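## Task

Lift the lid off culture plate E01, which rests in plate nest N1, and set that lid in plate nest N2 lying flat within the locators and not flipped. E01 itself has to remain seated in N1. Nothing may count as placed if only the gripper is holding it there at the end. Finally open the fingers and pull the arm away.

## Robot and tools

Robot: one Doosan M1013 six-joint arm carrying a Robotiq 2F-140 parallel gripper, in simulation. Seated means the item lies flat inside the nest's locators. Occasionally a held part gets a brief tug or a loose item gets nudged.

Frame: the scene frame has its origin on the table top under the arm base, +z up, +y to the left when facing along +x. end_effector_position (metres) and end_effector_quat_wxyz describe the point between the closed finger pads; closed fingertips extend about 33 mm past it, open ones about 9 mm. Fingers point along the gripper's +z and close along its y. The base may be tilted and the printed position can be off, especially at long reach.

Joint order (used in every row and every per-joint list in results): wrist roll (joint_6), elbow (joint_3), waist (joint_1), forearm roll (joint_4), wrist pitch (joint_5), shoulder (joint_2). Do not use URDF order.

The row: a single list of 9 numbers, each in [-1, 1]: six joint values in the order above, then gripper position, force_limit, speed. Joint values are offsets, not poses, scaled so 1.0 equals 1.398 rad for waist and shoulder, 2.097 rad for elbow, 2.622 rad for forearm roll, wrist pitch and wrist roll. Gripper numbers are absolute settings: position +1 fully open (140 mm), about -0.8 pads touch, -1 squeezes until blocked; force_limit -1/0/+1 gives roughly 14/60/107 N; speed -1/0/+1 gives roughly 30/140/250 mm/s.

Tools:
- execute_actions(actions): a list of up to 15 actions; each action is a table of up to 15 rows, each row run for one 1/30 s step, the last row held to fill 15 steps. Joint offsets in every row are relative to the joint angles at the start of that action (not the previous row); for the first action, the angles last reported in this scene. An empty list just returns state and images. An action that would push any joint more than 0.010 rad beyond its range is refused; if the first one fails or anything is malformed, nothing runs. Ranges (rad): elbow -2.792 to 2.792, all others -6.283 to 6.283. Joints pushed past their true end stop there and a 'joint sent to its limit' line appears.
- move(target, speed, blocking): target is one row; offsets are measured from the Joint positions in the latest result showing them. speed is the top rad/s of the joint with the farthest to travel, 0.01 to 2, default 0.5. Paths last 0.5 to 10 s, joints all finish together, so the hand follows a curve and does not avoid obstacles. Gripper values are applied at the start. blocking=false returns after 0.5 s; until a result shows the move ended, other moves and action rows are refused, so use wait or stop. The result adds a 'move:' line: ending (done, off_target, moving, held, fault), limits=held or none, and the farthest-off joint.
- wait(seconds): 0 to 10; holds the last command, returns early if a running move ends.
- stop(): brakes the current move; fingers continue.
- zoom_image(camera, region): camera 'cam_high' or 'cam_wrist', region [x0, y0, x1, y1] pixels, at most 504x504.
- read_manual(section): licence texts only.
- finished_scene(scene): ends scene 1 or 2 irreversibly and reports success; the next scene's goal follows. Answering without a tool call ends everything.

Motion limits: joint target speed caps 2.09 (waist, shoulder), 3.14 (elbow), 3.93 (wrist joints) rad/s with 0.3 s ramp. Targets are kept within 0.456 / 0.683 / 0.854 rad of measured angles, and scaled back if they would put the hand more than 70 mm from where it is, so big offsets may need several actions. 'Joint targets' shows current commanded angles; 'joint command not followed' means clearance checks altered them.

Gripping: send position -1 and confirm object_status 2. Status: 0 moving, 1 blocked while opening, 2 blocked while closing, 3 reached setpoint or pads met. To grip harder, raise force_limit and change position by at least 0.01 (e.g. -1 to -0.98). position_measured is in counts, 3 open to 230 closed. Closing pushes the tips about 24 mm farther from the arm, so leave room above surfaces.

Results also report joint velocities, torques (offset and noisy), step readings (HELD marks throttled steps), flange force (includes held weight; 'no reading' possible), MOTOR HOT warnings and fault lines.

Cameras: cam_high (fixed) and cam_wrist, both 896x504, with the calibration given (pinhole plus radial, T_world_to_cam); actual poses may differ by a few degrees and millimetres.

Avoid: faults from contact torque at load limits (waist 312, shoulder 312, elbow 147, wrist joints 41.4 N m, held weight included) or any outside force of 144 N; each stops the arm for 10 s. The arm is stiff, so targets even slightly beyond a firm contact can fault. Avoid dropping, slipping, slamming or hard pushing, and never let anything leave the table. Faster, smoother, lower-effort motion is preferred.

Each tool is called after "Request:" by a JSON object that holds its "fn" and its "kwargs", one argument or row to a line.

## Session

Request:
{"fn": "execute_actions", "kwargs": {
  "actions": []
}}

Scene clock: 0.00 s.
end_effector_position=(+0.3663, +0.0294, +0.3254) position_measured=3 object_status=3 end_effector_quat_wxyz=(-0.065, +0.560, +0.819, -0.111) end_effector_velocity=(-0.001, -0.000, -0.001) end_effector_angular_velocity=(+0.000, +0.001, +0.000)
Joint names: [wrist roll, elbow, waist, forearm roll, wrist pitch, shoulder]
Joint positions: [-0.283  1.969  0.071 -0.096  1.569 -0.153]
Joint velocities: [-0.001  0.002 -0.     0.    -0.    -0.   ]
Joint torques (N m, as the joint torque sensors report them, + toward a larger angle): no reading
Flange force (N, the push that the arm receives, along the gripper's own x y z axes): no reading
Joint targets: [-0.283 1.969 0.071 -0.096 1.569 -0.153]
camera_calibration (this result's frames):
cam_wrist: T_world_to_cam=[[0.857, 0.437203, -0.272773, -0.238731], [0.514731, -0.701031, 0.493567, -0.327658], [0.0245666, -0.563392, -0.825825, 0.453992], [0, 0, 0, 1]] pos_world=[0.362095, 0.13045, 0.471519]

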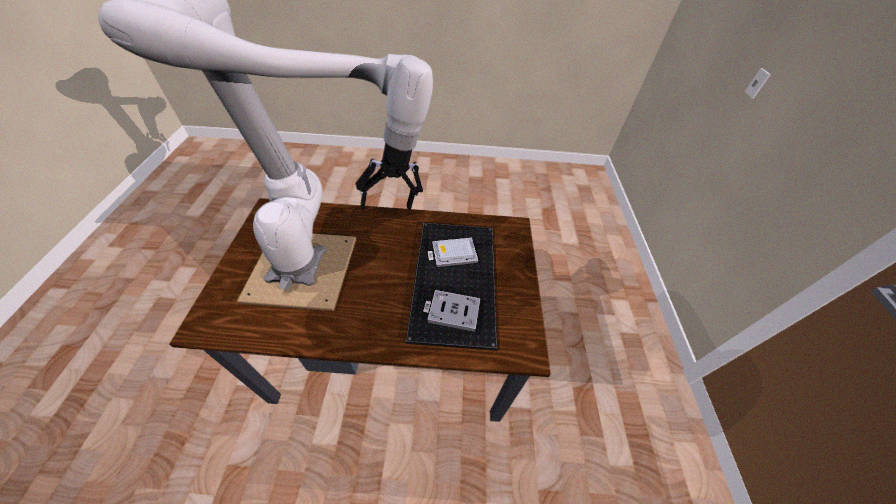

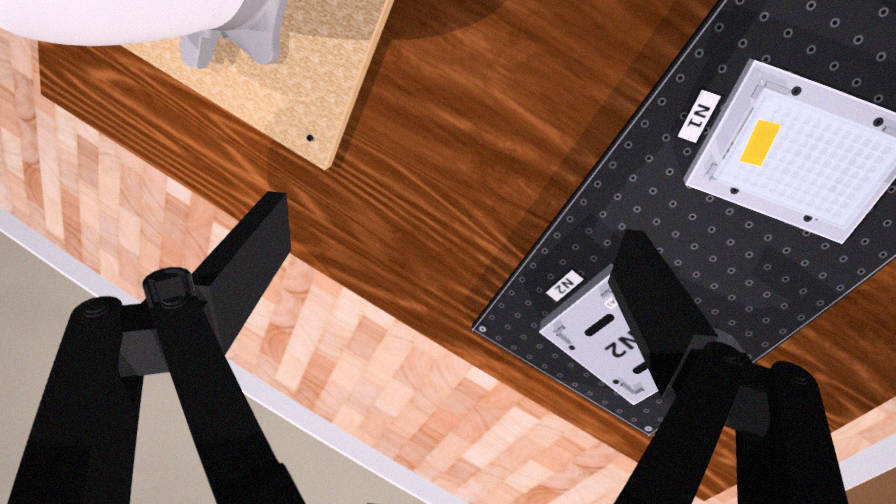

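Request:
{"fn": "zoom_image", "kwargs": {
  "camera": "cam_high",
  "region": [390, 215, 520, 355]
}}

Region (390, 215, 520, 355) of cam_high's 896x504 image, scaled by 3.600, with more detail than that image has; it fills the left 468 columns of this view, and the rest is white.

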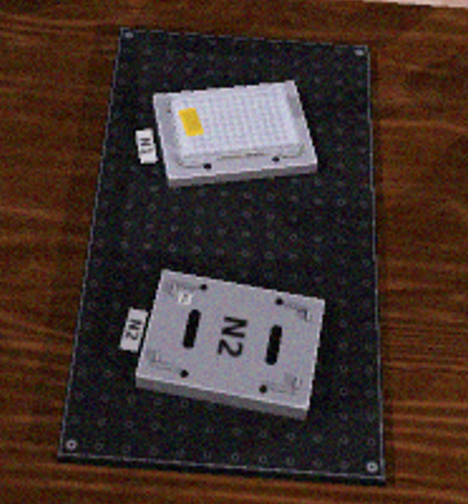

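Request:
{"fn": "move", "kwargs": {
  "target": [0.6749,-0.0007,0.0497,0.037,-0.2558,0.3059,0.45,-0.6,0],
  "speed": 0.8
}}

Request:
{"fn": "zoom_image", "kwargs": {
  "camera": "cam_wrist",
  "region": [290, 0, 650, 360]
}}

Scene clock: 7.60 s.
end_effector_position=(+0.5945, +0.1219, +0.0868) position_measured=72 object_status=3 end_effector_quat_wxyz=(-0.002, +0.993, +0.114, +0.001) end_effector_velocity=(+0.000, +0.000, -0.000) end_effector_angular_velocity=(-0.001, +0.000, -0.000)
Joint names: [wrist roll, elbow, waist, forearm roll, wrist pitch, shoulder]
Joint positions: [1.486 1.968 0.14  0.001 0.898 0.274]
Joint velocities: [ 0.001 -0.     0.    -0.001  0.     0.001]
Joint torques (N m, as the joint torque sensors report them, + toward a larger angle): [  0.24 -34.74  -0.34   2.89  -0.35 -62.39]
Flange force (N, the push that the arm receives, along the gripper's own x y z axes): [-1.0 -0.5 3.1]
Joint targets: [1.486 1.968 0.140 0.001 0.898 0.274]
move: done; limits=none; farthest joint: the waist, 0.000 radians from its target (0.070 radians at the start)
camera_calibration (this result's frames):
cam_wrist: T_world_to_cam=[[0.322908, -0.946181, -0.0217277, -0.0754734], [-0.80719, -0.287315, 0.515649, 0.471043], [-0.49414, -0.148969, -0.856524, 0.563982], [0, 0, 0, 1]] pos_world=[0.683278, 0.147942, 0.238531]

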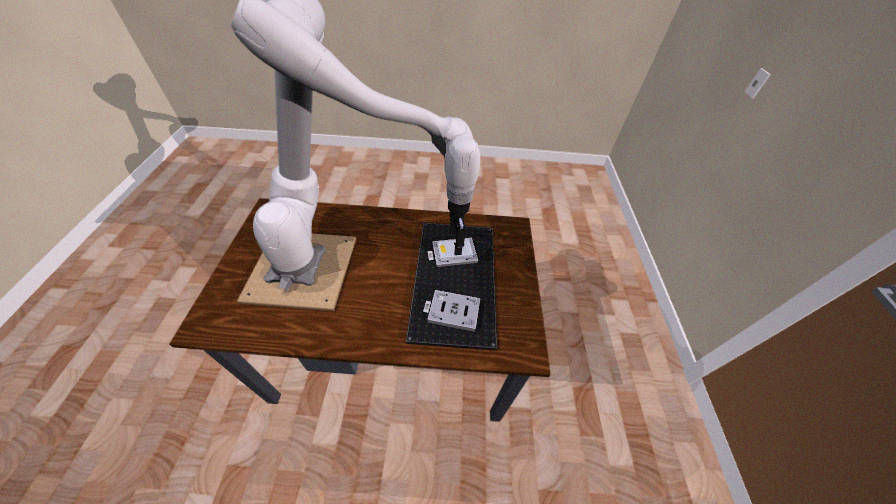

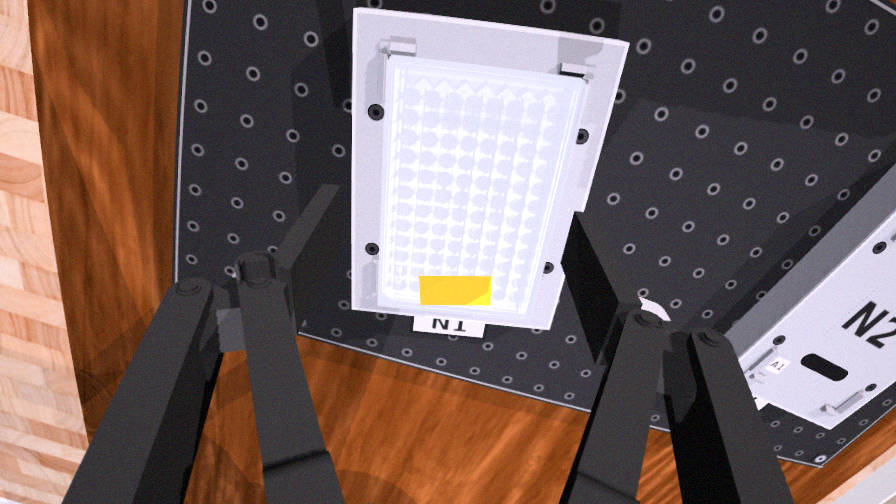

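Region (290, 0, 650, 360) of cam_wrist's 896x504 image, scaled by 1.400, with more detail than that image has.

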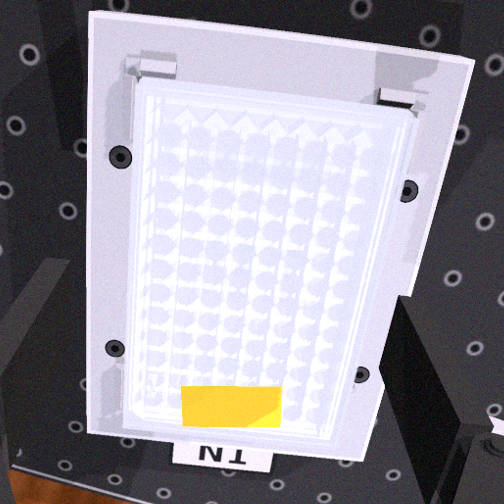

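Request:
{"fn": "move", "kwargs": {
  "target": [-0.007,0.0095,-0.0072,0,-0.014,0.012,0.45,-0.6,0],
  "speed": 0.06
}}

Request:
{"fn": "zoom_image", "kwargs": {
  "camera": "cam_wrist",
  "region": [290, 20, 640, 360]
}}

Scene clock: 13.13 s.
end_effector_position=(+0.5927, +0.1156, +0.0681) position_measured=72 object_status=3 end_effector_quat_wxyz=(-0.002, +0.993, +0.118, +0.001) end_effector_velocity=(-0.001, -0.000, -0.001) end_effector_angular_velocity=(-0.001, +0.002, +0.001)
Joint names: [wrist roll, elbow, waist, forearm roll, wrist pitch, shoulder]
Joint positions: [1.468 1.988 0.13  0.001 0.862 0.291]
Joint velocities: [-0.     0.003  0.    -0.001 -0.001  0.   ]
Joint torques (N m, as the joint torque sensors report them, + toward a larger angle): [ -0.25 -34.01  -0.63   2.79  -0.69 -62.23]
Flange force (N, the push that the arm receives, along the gripper's own x y z axes): [-2.7 -2.1 1.5]
Joint targets: [1.468 1.988 0.130 0.001 0.862 0.291]
move: done; limits=none; farthest joint: the waist, 0.000 radians from its target (0.010 radians at the start)
camera_calibration (this result's frames):
cam_wrist: T_world_to_cam=[[0.330674, -0.943496, -0.0216715, -0.0861976], [-0.804836, -0.29392, 0.515606, 0.476784], [-0.492842, -0.153056, -0.856552, 0.545833], [0, 0, 0, 1]] pos_world=[0.681246, 0.142352, 0.219833]

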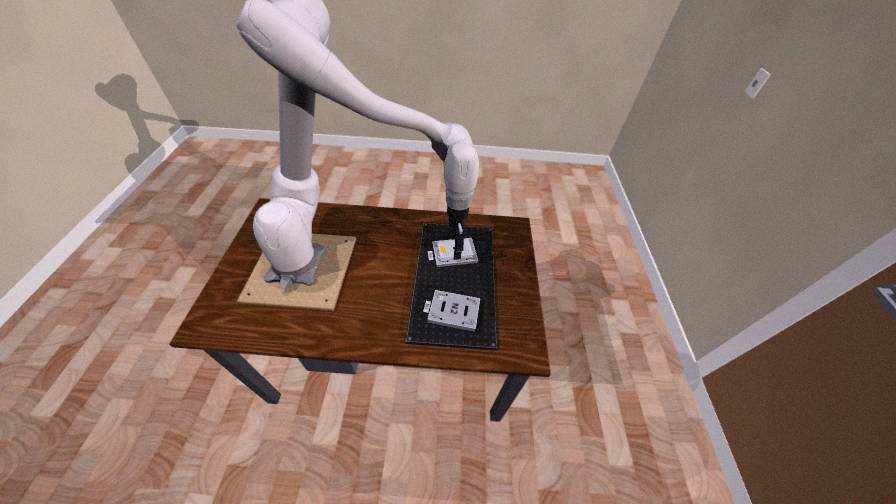

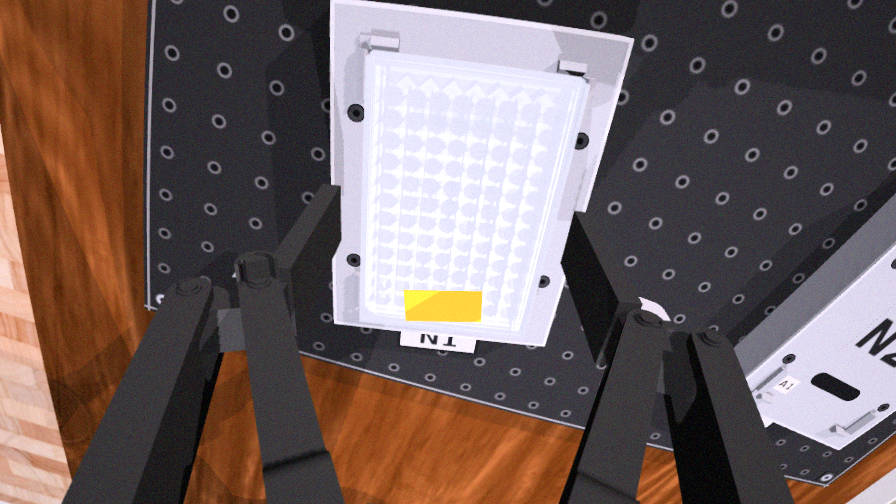

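Region (290, 20, 640, 360) of cam_wrist's 896x504 image, scaled by 1.440, with more detail than that image has; it fills the top 490 rows of this view, and the rest is white.

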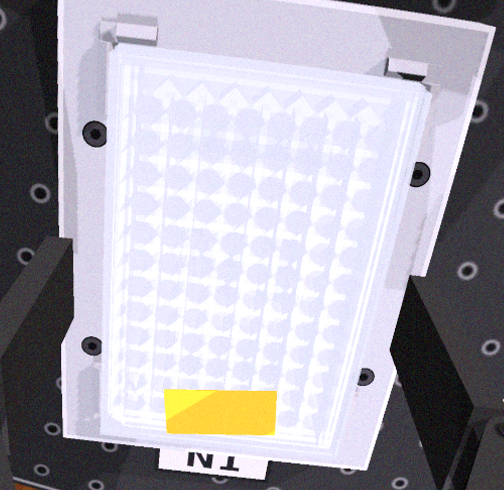

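Request:
{"fn": "move", "kwargs": {
  "target": [-0.0005,-0.0005,-0.001,0,0.001,-0.0011,0.45,-0.6,-0.6],
  "speed": 0.02
}}

Request:
{"fn": "move", "kwargs": {
  "target": [0,0,0,0,0,0,-1,-0.6,-0.6]
}}

Scene clock: 17.10 s.
end_effector_position=(+0.5929, +0.1148, +0.0695) position_measured=72 object_status=3 end_effector_quat_wxyz=(-0.002, +0.993, +0.118, +0.001) end_effector_velocity=(+0.001, +0.000, +0.001) end_effector_angular_velocity=(-0.000, -0.002, +0.001)
Joint names: [wrist roll, elbow, waist, forearm roll, wrist pitch, shoulder]
Joint positions: [1.467 1.987 0.129 0.001 0.864 0.29 ]
Joint velocities: [-0.    -0.002  0.    -0.     0.    -0.   ]
Joint torques (N m, as the joint torque sensors report them, + toward a larger angle): [ -0.02 -33.81  -1.09   2.86  -0.39 -62.44]
Flange force (N, the push that the arm receives, along the gripper's own x y z axes): [-1.6 -2.4 1.9]
Joint targets: [1.467 1.987 0.129 0.001 0.864 0.289]
move: done; limits=none; farthest joint: the waist, 0.000 radians from its target (0.001 radians at the start)
camera_calibration (this result's frames):
cam_wrist: T_world_to_cam=[[0.330595, -0.943524, -0.0216809, -0.0869484], [-0.804838, -0.29385, 0.515643, 0.475972], [-0.492893, -0.153019, -0.856529, 0.546968], [0, 0, 0, 1]] pos_world=[0.681421, 0.141523, 0.221177]

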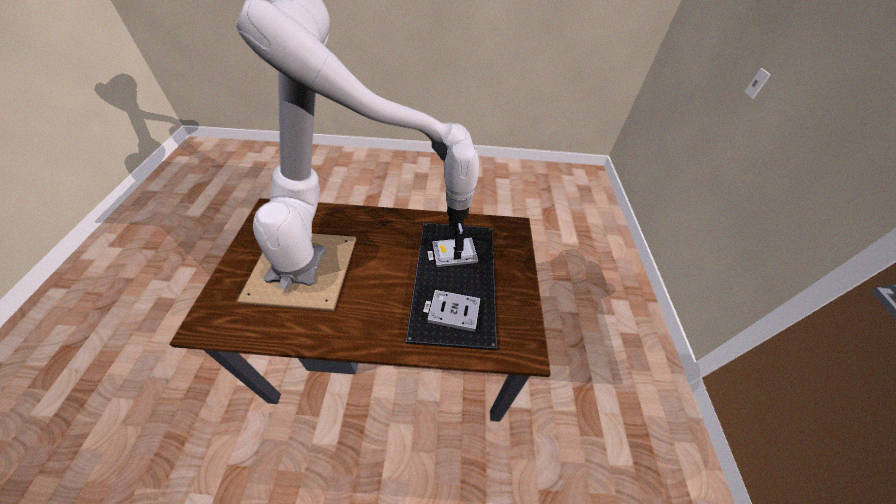

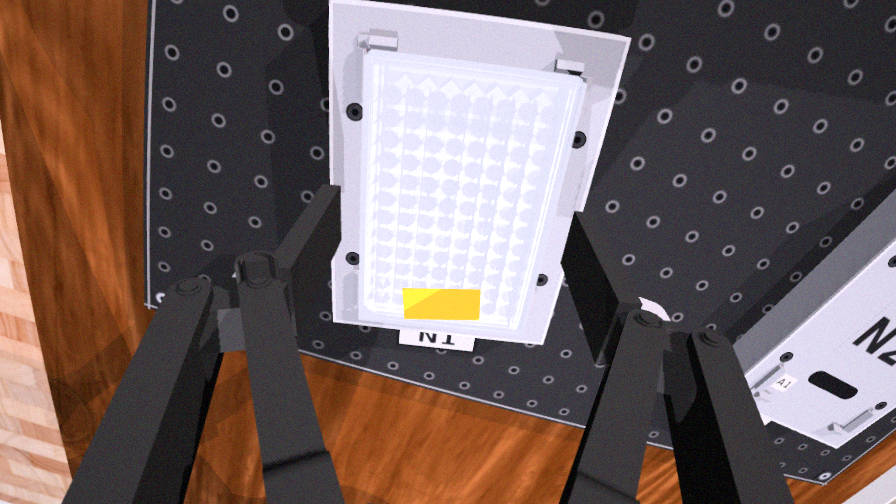

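Scene clock: 17.60 s.
end_effector_position=(+0.5930, +0.1148, +0.0696) position_measured=103 object_status=2 end_effector_quat_wxyz=(-0.002, +0.993, +0.118, +0.001) end_effector_velocity=(+0.000, -0.000, -0.000) end_effector_angular_velocity=(-0.001, +0.000, +0.000)
Joint names: [wrist roll, elbow, waist, forearm roll, wrist pitch, shoulder]
Joint positions: [1.467 1.987 0.129 0.001 0.864 0.289]
Joint velocities: [ 0.    -0.    -0.    -0.001 -0.     0.001]
Joint torques (N m, as the joint torque sensors report them, + toward a larger angle): [ -0.28 -29.59  -0.53   2.74  -1.28 -54.94]
Flange force (N, the push that the arm receives, along the gripper's own x y z axes): [-3.1 -1.7 -11.2]
Joint targets: [1.467 1.987 0.129 0.001 0.864 0.290]
move: done; limits=none; farthest joint: the shoulder, 0.001 radians from its target (0.000 radians at the start)
camera_calibration (this result's frames):
cam_wrist: T_world_to_cam=[[0.330597, -0.943524, -0.0216581, -0.0869618], [-0.804896, -0.293858, 0.515548, 0.475993], [-0.492796, -0.153006, -0.856587, 0.547036], [0, 0, 0, 1]] pos_world=[0.681451, 0.141524, 0.221303]

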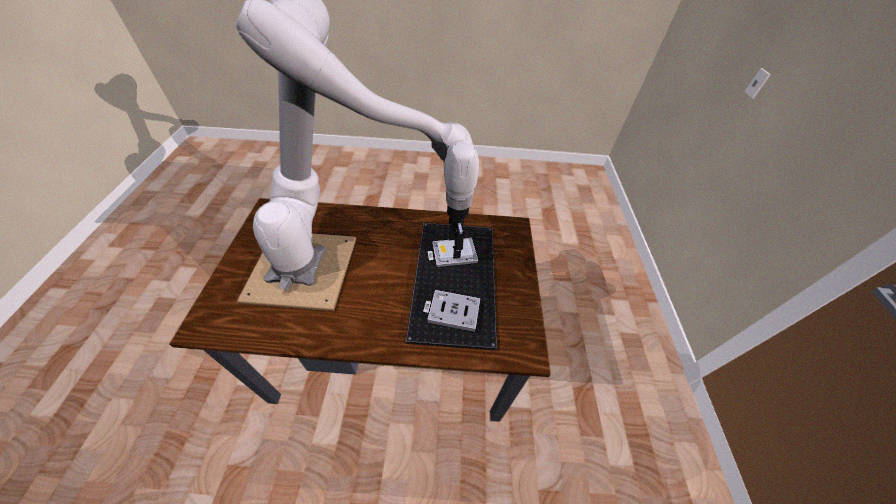

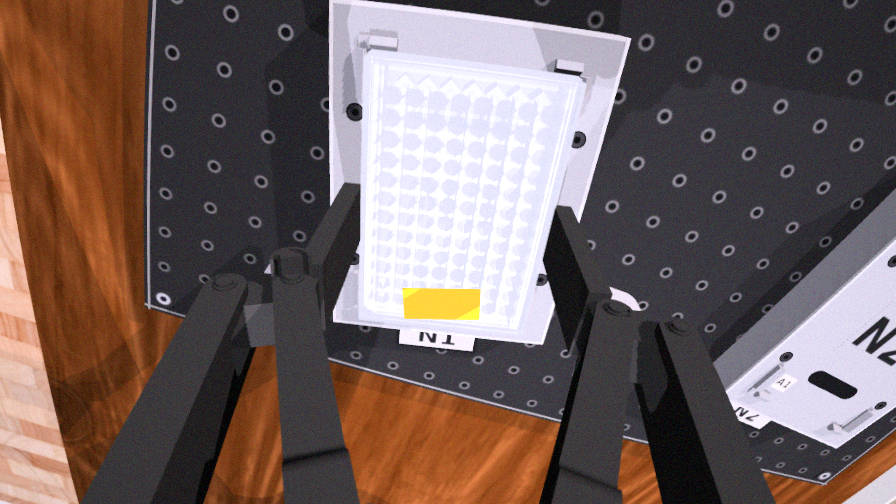

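Request:
{"fn": "move", "kwargs": {
  "target": [0,-0.0034,0,0,0.007,-0.008,-1,-0.6,-0.6],
  "speed": 0.04
}}

Request:
{"fn": "zoom_image", "kwargs": {
  "camera": "cam_wrist",
  "region": [290, 0, 650, 360]
}}

Scene clock: 20.53 s.
end_effector_position=(+0.5928, +0.1147, +0.0793) position_measured=103 object_status=2 end_effector_quat_wxyz=(-0.002, +0.993, +0.118, +0.001) end_effector_velocity=(+0.000, -0.000, +0.001) end_effector_angular_velocity=(+0.001, -0.001, -0.002)
Joint names: [wrist roll, elbow, waist, forearm roll, wrist pitch, shoulder]
Joint positions: [1.467 1.979 0.129 0.001 0.883 0.278]
Joint velocities: [ 0.    -0.001 -0.001  0.001  0.001 -0.001]
Joint torques (N m, as the joint torque sensors report them, + toward a larger angle): [  0.01 -34.66  -0.45   2.87  -0.44 -63.47]
Flange force (N, the push that the arm receives, along the gripper's own x y z axes): [-0.4 -0.8 4.2]
Joint targets: [1.467 1.979 0.129 0.001 0.883 0.278]
move: done; limits=none; farthest joint: the waist, 0.000 radians from its target (0.000 radians at the start)
camera_calibration (this result's frames):
cam_wrist: T_world_to_cam=[[0.330612, -0.943518, -0.0216823, -0.0867618], [-0.804864, -0.293876, 0.515587, 0.470841], [-0.492838, -0.153008, -0.856563, 0.55534], [0, 0, 0, 1]] pos_world=[0.68134, 0.141479, 0.231043]

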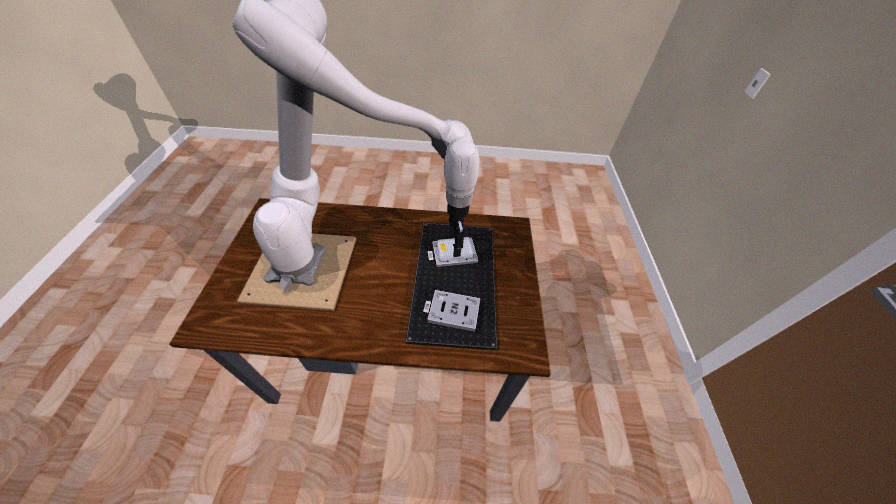

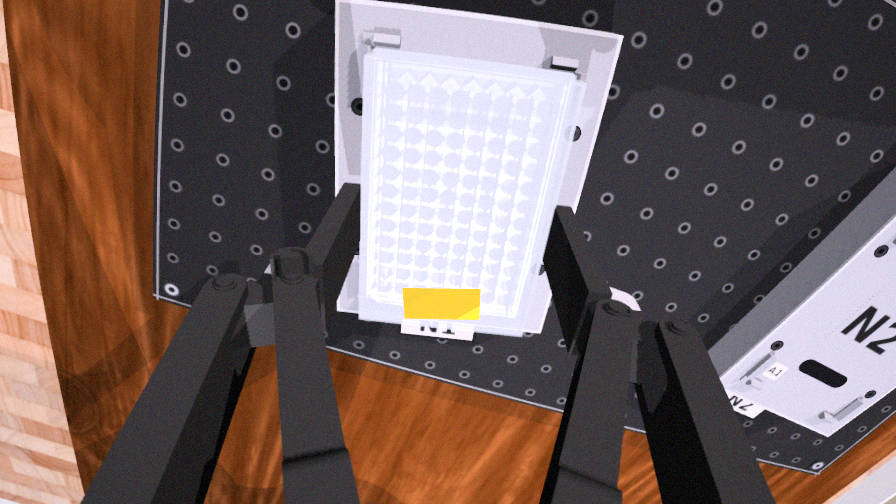

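Region (290, 0, 650, 360) of cam_wrist's 896x504 image, scaled by 1.400, with more detail than that image has.

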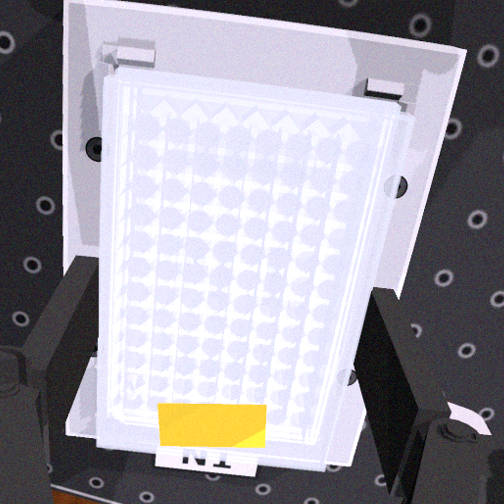

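Request:
{"fn": "move", "kwargs": {
  "target": [0,-0.0057,0,0,0.0114,-0.0129,-1,-0.6,-0.6],
  "speed": 0.08
}}

Request:
{"fn": "move", "kwargs": {
  "target": [-0.021,-0.018,-0.3097,0,0.0072,0.0139,-1,-0.6,-0.6],
  "speed": 0.35
}}

Request:
{"fn": "zoom_image", "kwargs": {
  "camera": "cam_wrist",
  "region": [290, 0, 650, 360]
}}

Scene clock: 24.87 s.
end_effector_position=(+0.5925, +0.1146, +0.0954) position_measured=103 object_status=2 end_effector_quat_wxyz=(-0.002, +0.993, +0.118, +0.001) end_effector_velocity=(+0.000, +0.000, +0.001) end_effector_angular_velocity=(+0.002, -0.000, -0.002)
Joint names: [wrist roll, elbow, waist, forearm roll, wrist pitch, shoulder]
Joint positions: [1.467 1.968 0.129 0.001 0.912 0.26 ]
Joint velocities: [ 0.001 -0.001 -0.     0.002  0.001 -0.   ]
Joint torques (N m, as the joint torque sensors report them, + toward a larger angle): [ -0.08 -35.19  -0.4    2.86  -0.42 -62.2 ]
Flange force (N, the push that the arm receives, along the gripper's own x y z axes): [0.2 -1.1 3.9]
Joint targets: [1.467 1.968 0.129 0.001 0.912 0.260]
move: done; limits=none; farthest joint: the elbow, 0.001 radians from its target (0.012 radians at the start)
camera_calibration (this result's frames):
cam_wrist: T_world_to_cam=[[0.33064, -0.943508, -0.0216867, -0.0864104], [-0.804899, -0.293916, 0.51551, 0.462313], [-0.492762, -0.152993, -0.856609, 0.568861], [0, 0, 0, 1]] pos_world=[0.680999, 0.141384, 0.247091]

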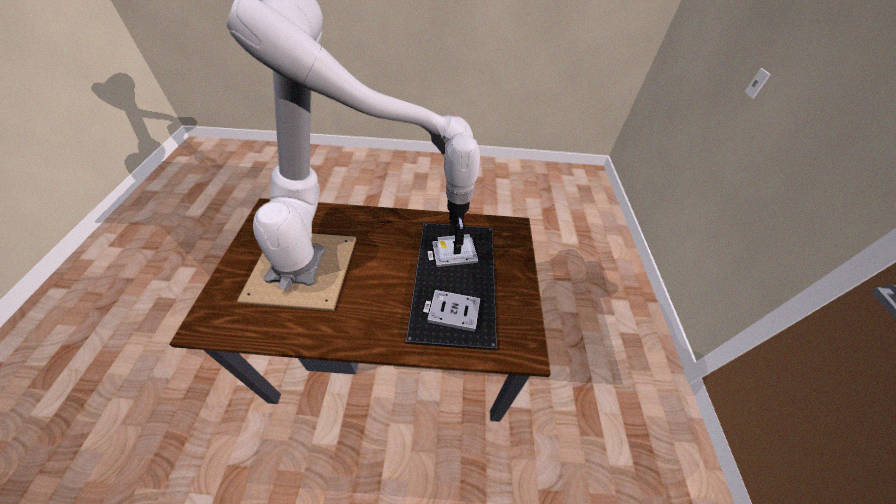

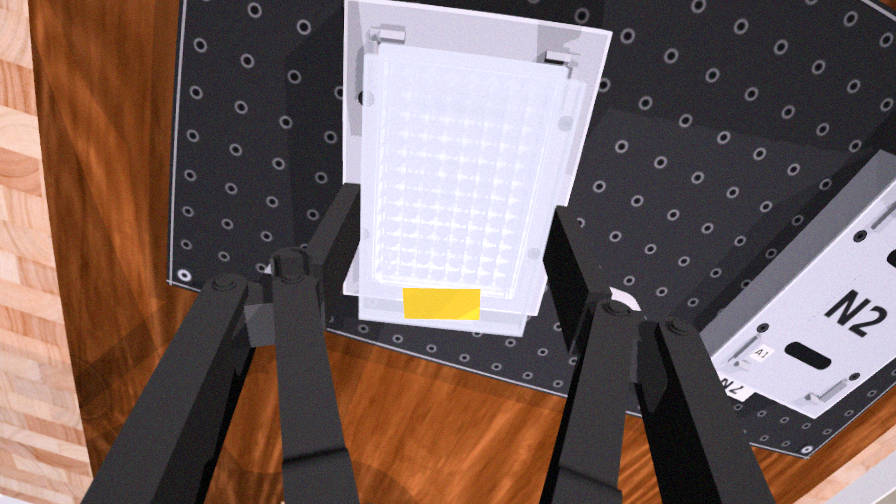

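Scene clock: 26.60 s.
end_effector_position=(+0.6029, -0.1498, +0.0994) position_measured=103 object_status=2 end_effector_quat_wxyz=(-0.002, +0.998, -0.070, +0.001) end_effector_velocity=(-0.001, -0.001, -0.001) end_effector_angular_velocity=(+0.000, +0.002, -0.001)
Joint names: [wrist roll, elbow, waist, forearm roll, wrist pitch, shoulder]
Joint positions: [ 1.412  1.93  -0.304  0.001  0.931  0.28 ]
Joint velocities: [-0.001  0.001 -0.002 -0.     0.     0.   ]
Joint torques (N m, as the joint torque sensors report them, + toward a larger angle): [ -0.11 -35.63  -2.46   3.04  -0.37 -63.94]
Flange force (N, the push that the arm receives, along the gripper's own x y z axes): [-0.8 -4.9 3.1]
Joint targets: [1.412 1.930 -0.304 0.001 0.931 0.280]
move: done; limits=none; farthest joint: the waist, 0.000 radians from its target (0.433 radians at the start)
camera_calibration (this result's frames):
cam_wrist: T_world_to_cam=[[-0.0407879, -0.998917, -0.0223761, -0.123515], [-0.855649, 0.0233563, 0.517029, 0.468837], [-0.515947, 0.0402347, -0.855675, 0.579769], [0, 0, 0, 1]] pos_world=[0.695251, -0.157658, 0.250928]

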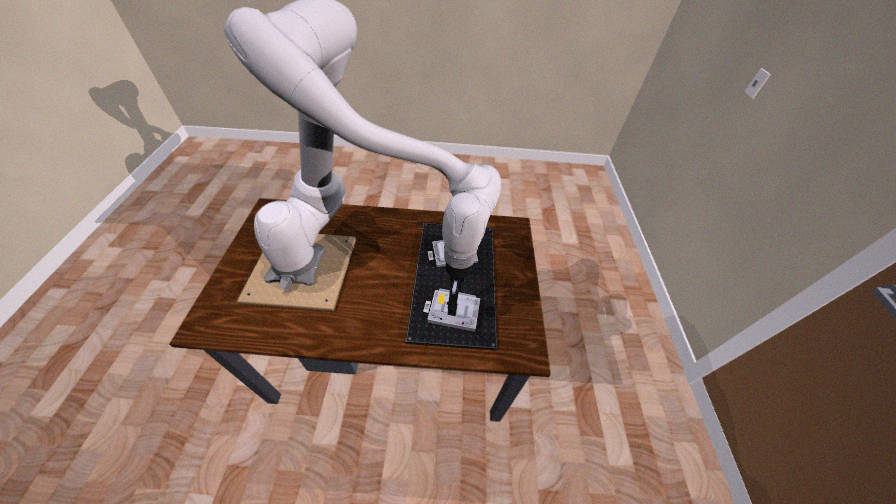

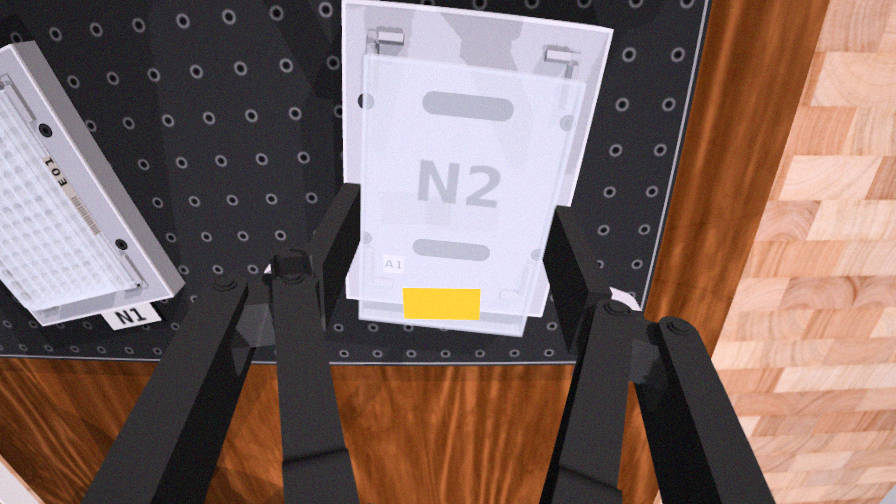

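Region (290, 0, 650, 360) of cam_wrist's 896x504 image, scaled by 1.400, with more detail than that image has.

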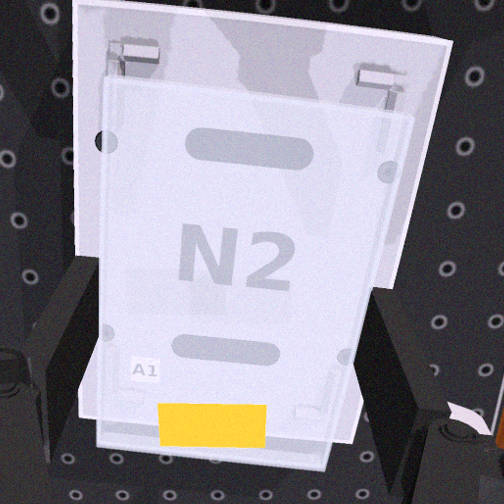

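Request:
{"fn": "move", "kwargs": {
  "target": [-0.009,0.0056,-0.0011,0,-0.0105,0.0112,-1,-0.6,-0.6],
  "speed": 0.06
}}

Request:
{"fn": "zoom_image", "kwargs": {
  "camera": "cam_wrist",
  "region": [290, 0, 650, 360]
}}

Scene clock: 76.33 s.
end_effector_position=(+0.6027, -0.1506, +0.0845) position_measured=103 object_status=2 end_effector_quat_wxyz=(-0.002, +0.998, -0.059, +0.001) end_effector_velocity=(-0.002, +0.001, -0.002) end_effector_angular_velocity=(+0.001, +0.003, -0.001)
Joint names: [wrist roll, elbow, waist, forearm roll, wrist pitch, shoulder]
Joint positions: [ 1.388  1.942 -0.306  0.001  0.904  0.295]
Joint velocities: [-0.     0.004 -0.     0.001 -0.001 -0.   ]
Joint torques (N m, as the joint torque sensors report them, + toward a larger angle): [  0.03 -34.43  -0.3    2.94  -0.19 -65.94]
Flange force (N, the push that the arm receives, along the gripper's own x y z axes): [0.9 -0.8 4.0]
Joint targets: [1.388 1.942 -0.306 0.001 0.904 0.295]
move: done; limits=none; farthest joint: the waist, 0.000 radians from its target (0.001 radians at the start)
camera_calibration (this result's frames):
cam_wrist: T_world_to_cam=[[-0.0188327, -0.999575, -0.0222719, -0.138087], [-0.85607, 0.00461313, 0.516838, 0.473857], [-0.516516, 0.0287998, -0.855793, 0.565621], [0, 0, 0, 1]] pos_world=[0.695207, -0.156503, 0.236071]

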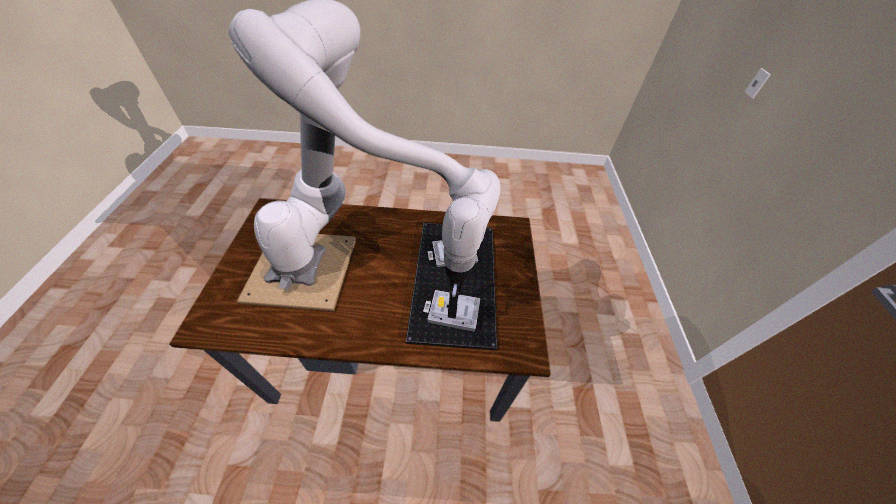

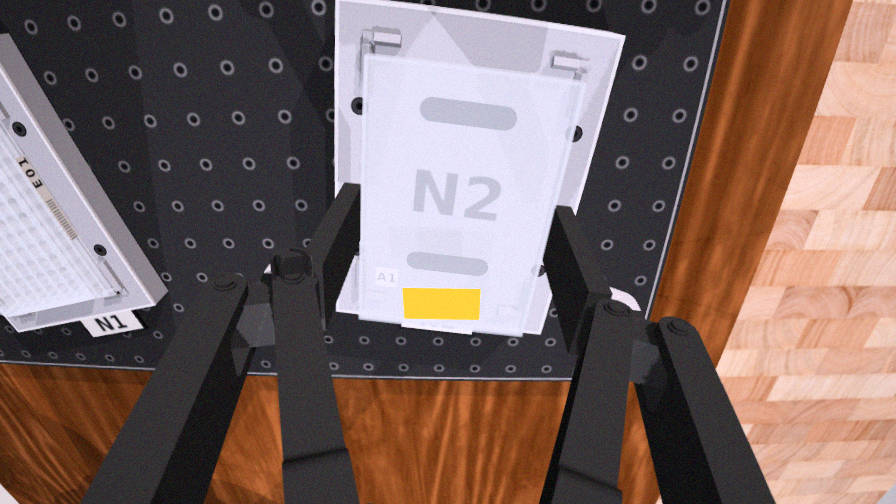

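Region (290, 0, 650, 360) of cam_wrist's 896x504 image, scaled by 1.400, with more detail than that image has.

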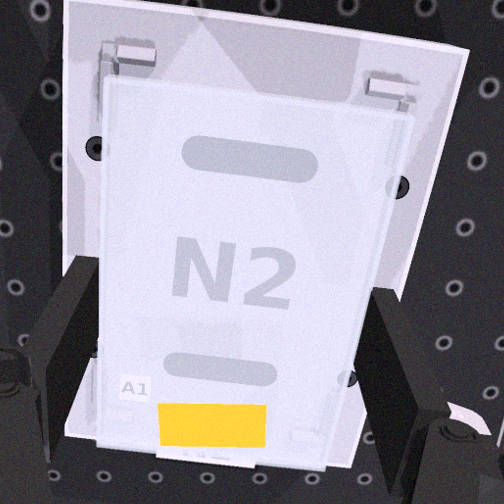

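Request:
{"fn": "move", "kwargs": {
  "target": [0,0.0035,0,0,-0.0069,0.0077,-1,-0.6,-0.6],
  "speed": 0.04
}}

Request:
{"fn": "zoom_image", "kwargs": {
  "camera": "cam_wrist",
  "region": [290, 0, 650, 360]
}}

Scene clock: 79.90 s.
end_effector_position=(+0.6028, -0.1506, +0.0747) position_measured=103 object_status=2 end_effector_quat_wxyz=(-0.002, +0.998, -0.059, +0.001) end_effector_velocity=(-0.001, +0.000, -0.001) end_effector_angular_velocity=(+0.000, +0.001, +0.001)
Joint names: [wrist roll, elbow, waist, forearm roll, wrist pitch, shoulder]
Joint positions: [ 1.388  1.949 -0.306  0.001  0.886  0.306]
Joint velocities: [-0.     0.002 -0.    -0.001 -0.001  0.001]
Joint torques (N m, as the joint torque sensors report them, + toward a larger angle): [ -0.09 -34.32  -0.18   2.88  -0.64 -66.58]
Flange force (N, the push that the arm receives, along the gripper's own x y z axes): [0.7 -0.7 3.9]
Joint targets: [1.388 1.949 -0.306 0.001 0.886 0.306]
move: done; limits=none; farthest joint: the elbow, 0.001 radians from its target (0.008 radians at the start)
camera_calibration (this result's frames):
cam_wrist: T_world_to_cam=[[-0.0188116, -0.999575, -0.0222602, -0.138304], [-0.856065, 0.00460076, 0.516847, 0.478977], [-0.516525, 0.0287789, -0.855788, 0.557241], [0, 0, 0, 1]] pos_world=[0.695263, -0.156486, 0.226243]

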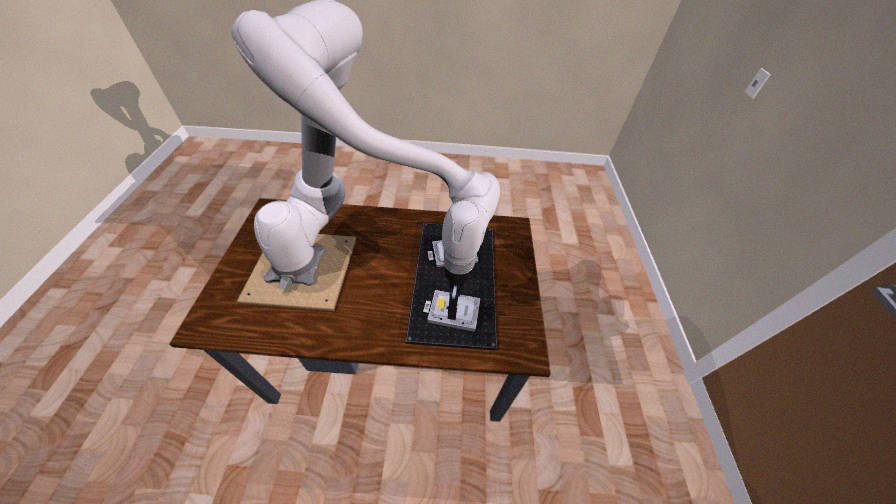

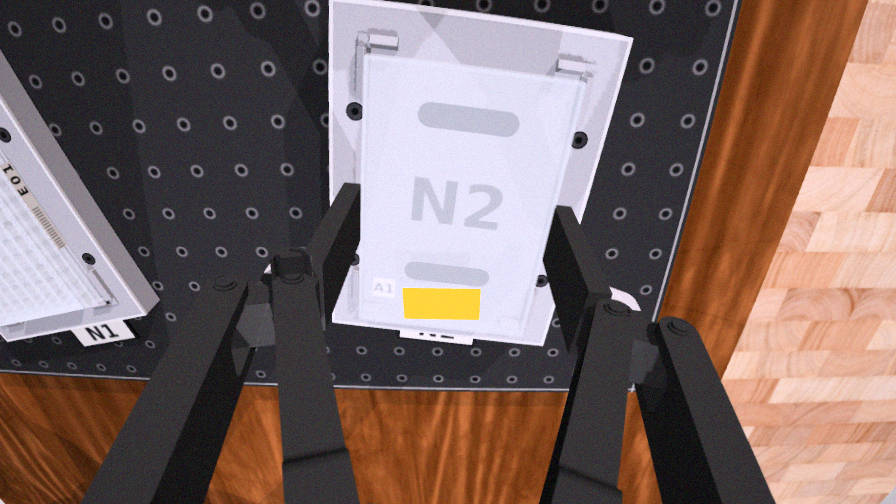

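Region (290, 0, 650, 360) of cam_wrist's 896x504 image, scaled by 1.400, with more detail than that image has.

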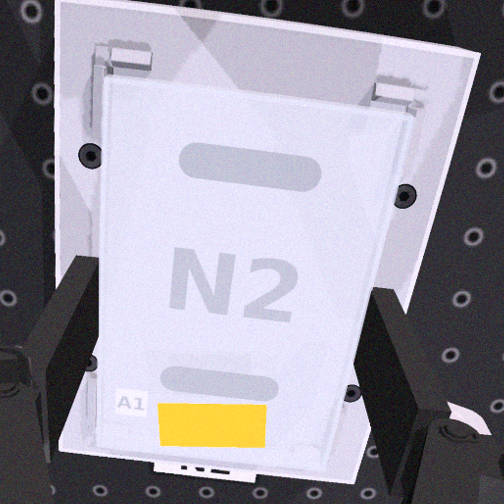

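Matches; slight yaw trim and down 6 mm.

Request:
{"fn": "move", "kwargs": {
  "target": [0.002,0.002,0,0,-0.0041,0.0047,-1,-0.6,-0.6],
  "speed": 0.012
}}

Request:
{"fn": "zoom_image", "kwargs": {
  "camera": "cam_wrist",
  "region": [290, 0, 650, 360]
}}

Scene clock: 82.83 s.
end_effector_position=(+0.6028, -0.1506, +0.0688) position_measured=103 object_status=2 end_effector_quat_wxyz=(-0.002, +0.998, -0.062, +0.001) end_effector_velocity=(+0.000, -0.000, -0.001) end_effector_angular_velocity=(+0.000, -0.000, -0.001)
Joint names: [wrist roll, elbow, waist, forearm roll, wrist pitch, shoulder]
Joint positions: [ 1.393  1.953 -0.306  0.001  0.875  0.313]
Joint velocities: [ 0.     0.    -0.     0.    -0.001  0.001]
Joint torques (N m, as the joint torque sensors report them, + toward a larger angle): [ -0.17 -33.99  -0.8    2.77  -0.33 -66.2 ]
Flange force (N, the push that the arm receives, along the gripper's own x y z axes): [-0.1 -1.9 3.6]
Joint targets: [1.393 1.953 -0.306 0.001 0.875 0.313]
move: done; limits=none; farthest joint: the waist, 0.000 radians from its target (0.000 radians at the start)
camera_calibration (this result's frames):
cam_wrist: T_world_to_cam=[[-0.024028, -0.999463, -0.0222676, -0.135267], [-0.85601, 0.00906342, 0.51688, 0.482678], [-0.516401, 0.0314808, -0.855768, 0.552597], [0, 0, 0, 1]] pos_world=[0.695288, -0.156965, 0.220397]

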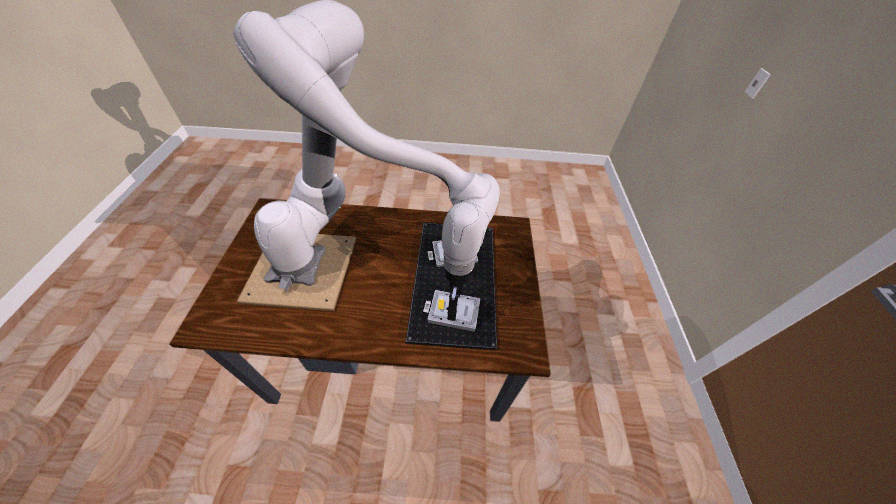

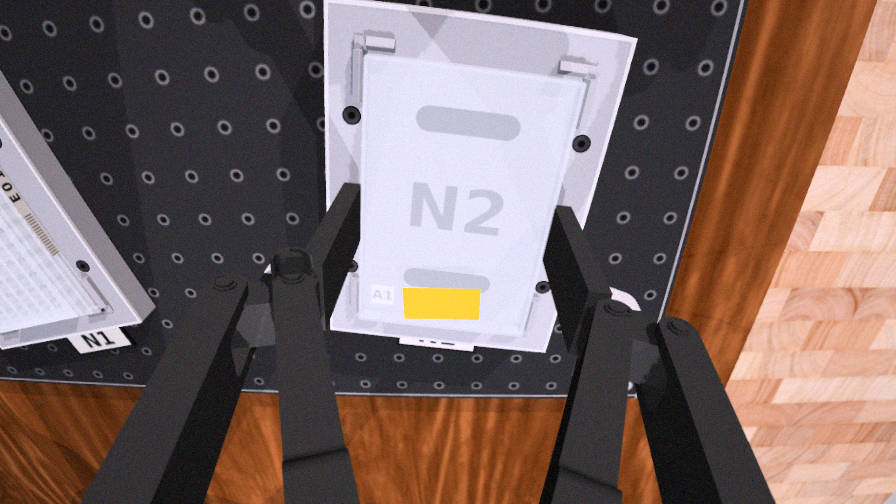

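Region (290, 0, 650, 360) of cam_wrist's 896x504 image, scaled by 1.400, with more detail than that image has.

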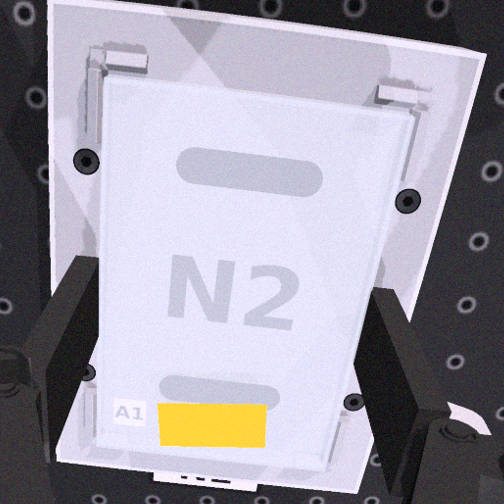

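Request:
{"fn": "move", "kwargs": {
  "target": [0,0.0007,0,0,-0.0014,0.0016,-1,-0.6,-0.6],
  "speed": 0.01
}}

Scene clock: 84.60 s.
end_effector_position=(+0.6029, -0.1506, +0.0669) position_measured=103 object_status=2 end_effector_quat_wxyz=(-0.002, +0.998, -0.062, +0.001) end_effector_velocity=(+0.000, +0.000, -0.001) end_effector_angular_velocity=(+0.001, +0.000, -0.001)
Joint names: [wrist roll, elbow, waist, forearm roll, wrist pitch, shoulder]
Joint positions: [ 1.393  1.954 -0.306  0.001  0.871  0.315]
Joint velocities: [ 0.     0.     0.     0.001 -0.001  0.001]
Joint torques (N m, as the joint torque sensors report them, + toward a larger angle): [ -0.38 -19.1   -1.38   2.74  -4.05 -33.17]
Flange force (N, the push that the arm receives, along the gripper's own x y z axes): [-13.2 -5.1 -51.6]
Joint targets: [1.393 1.954 -0.306 0.001 0.871 0.315]
move: done; limits=none; farthest joint: the shoulder, 0.001 radians from its target (0.003 radians at the start)
camera_calibration (this result's frames):
cam_wrist: T_world_to_cam=[[-0.0240635, -0.999464, -0.0222167, -0.135298], [-0.856097, 0.0091255, 0.516735, 0.483769], [-0.516255, 0.0314541, -0.855857, 0.550911], [0, 0, 0, 1]] pos_world=[0.695308, -0.156968, 0.218515]

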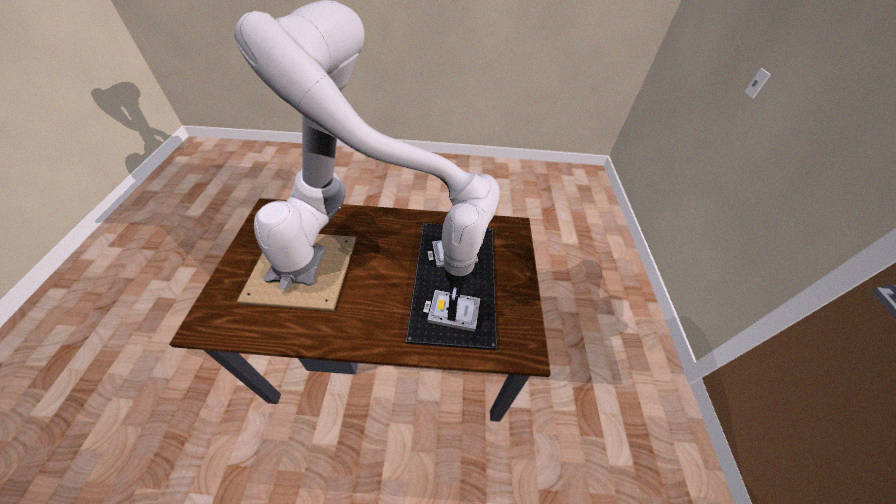

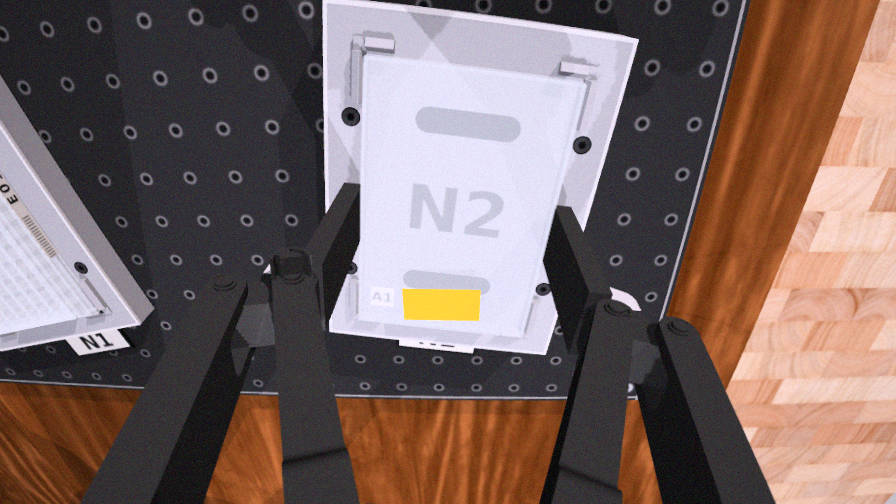

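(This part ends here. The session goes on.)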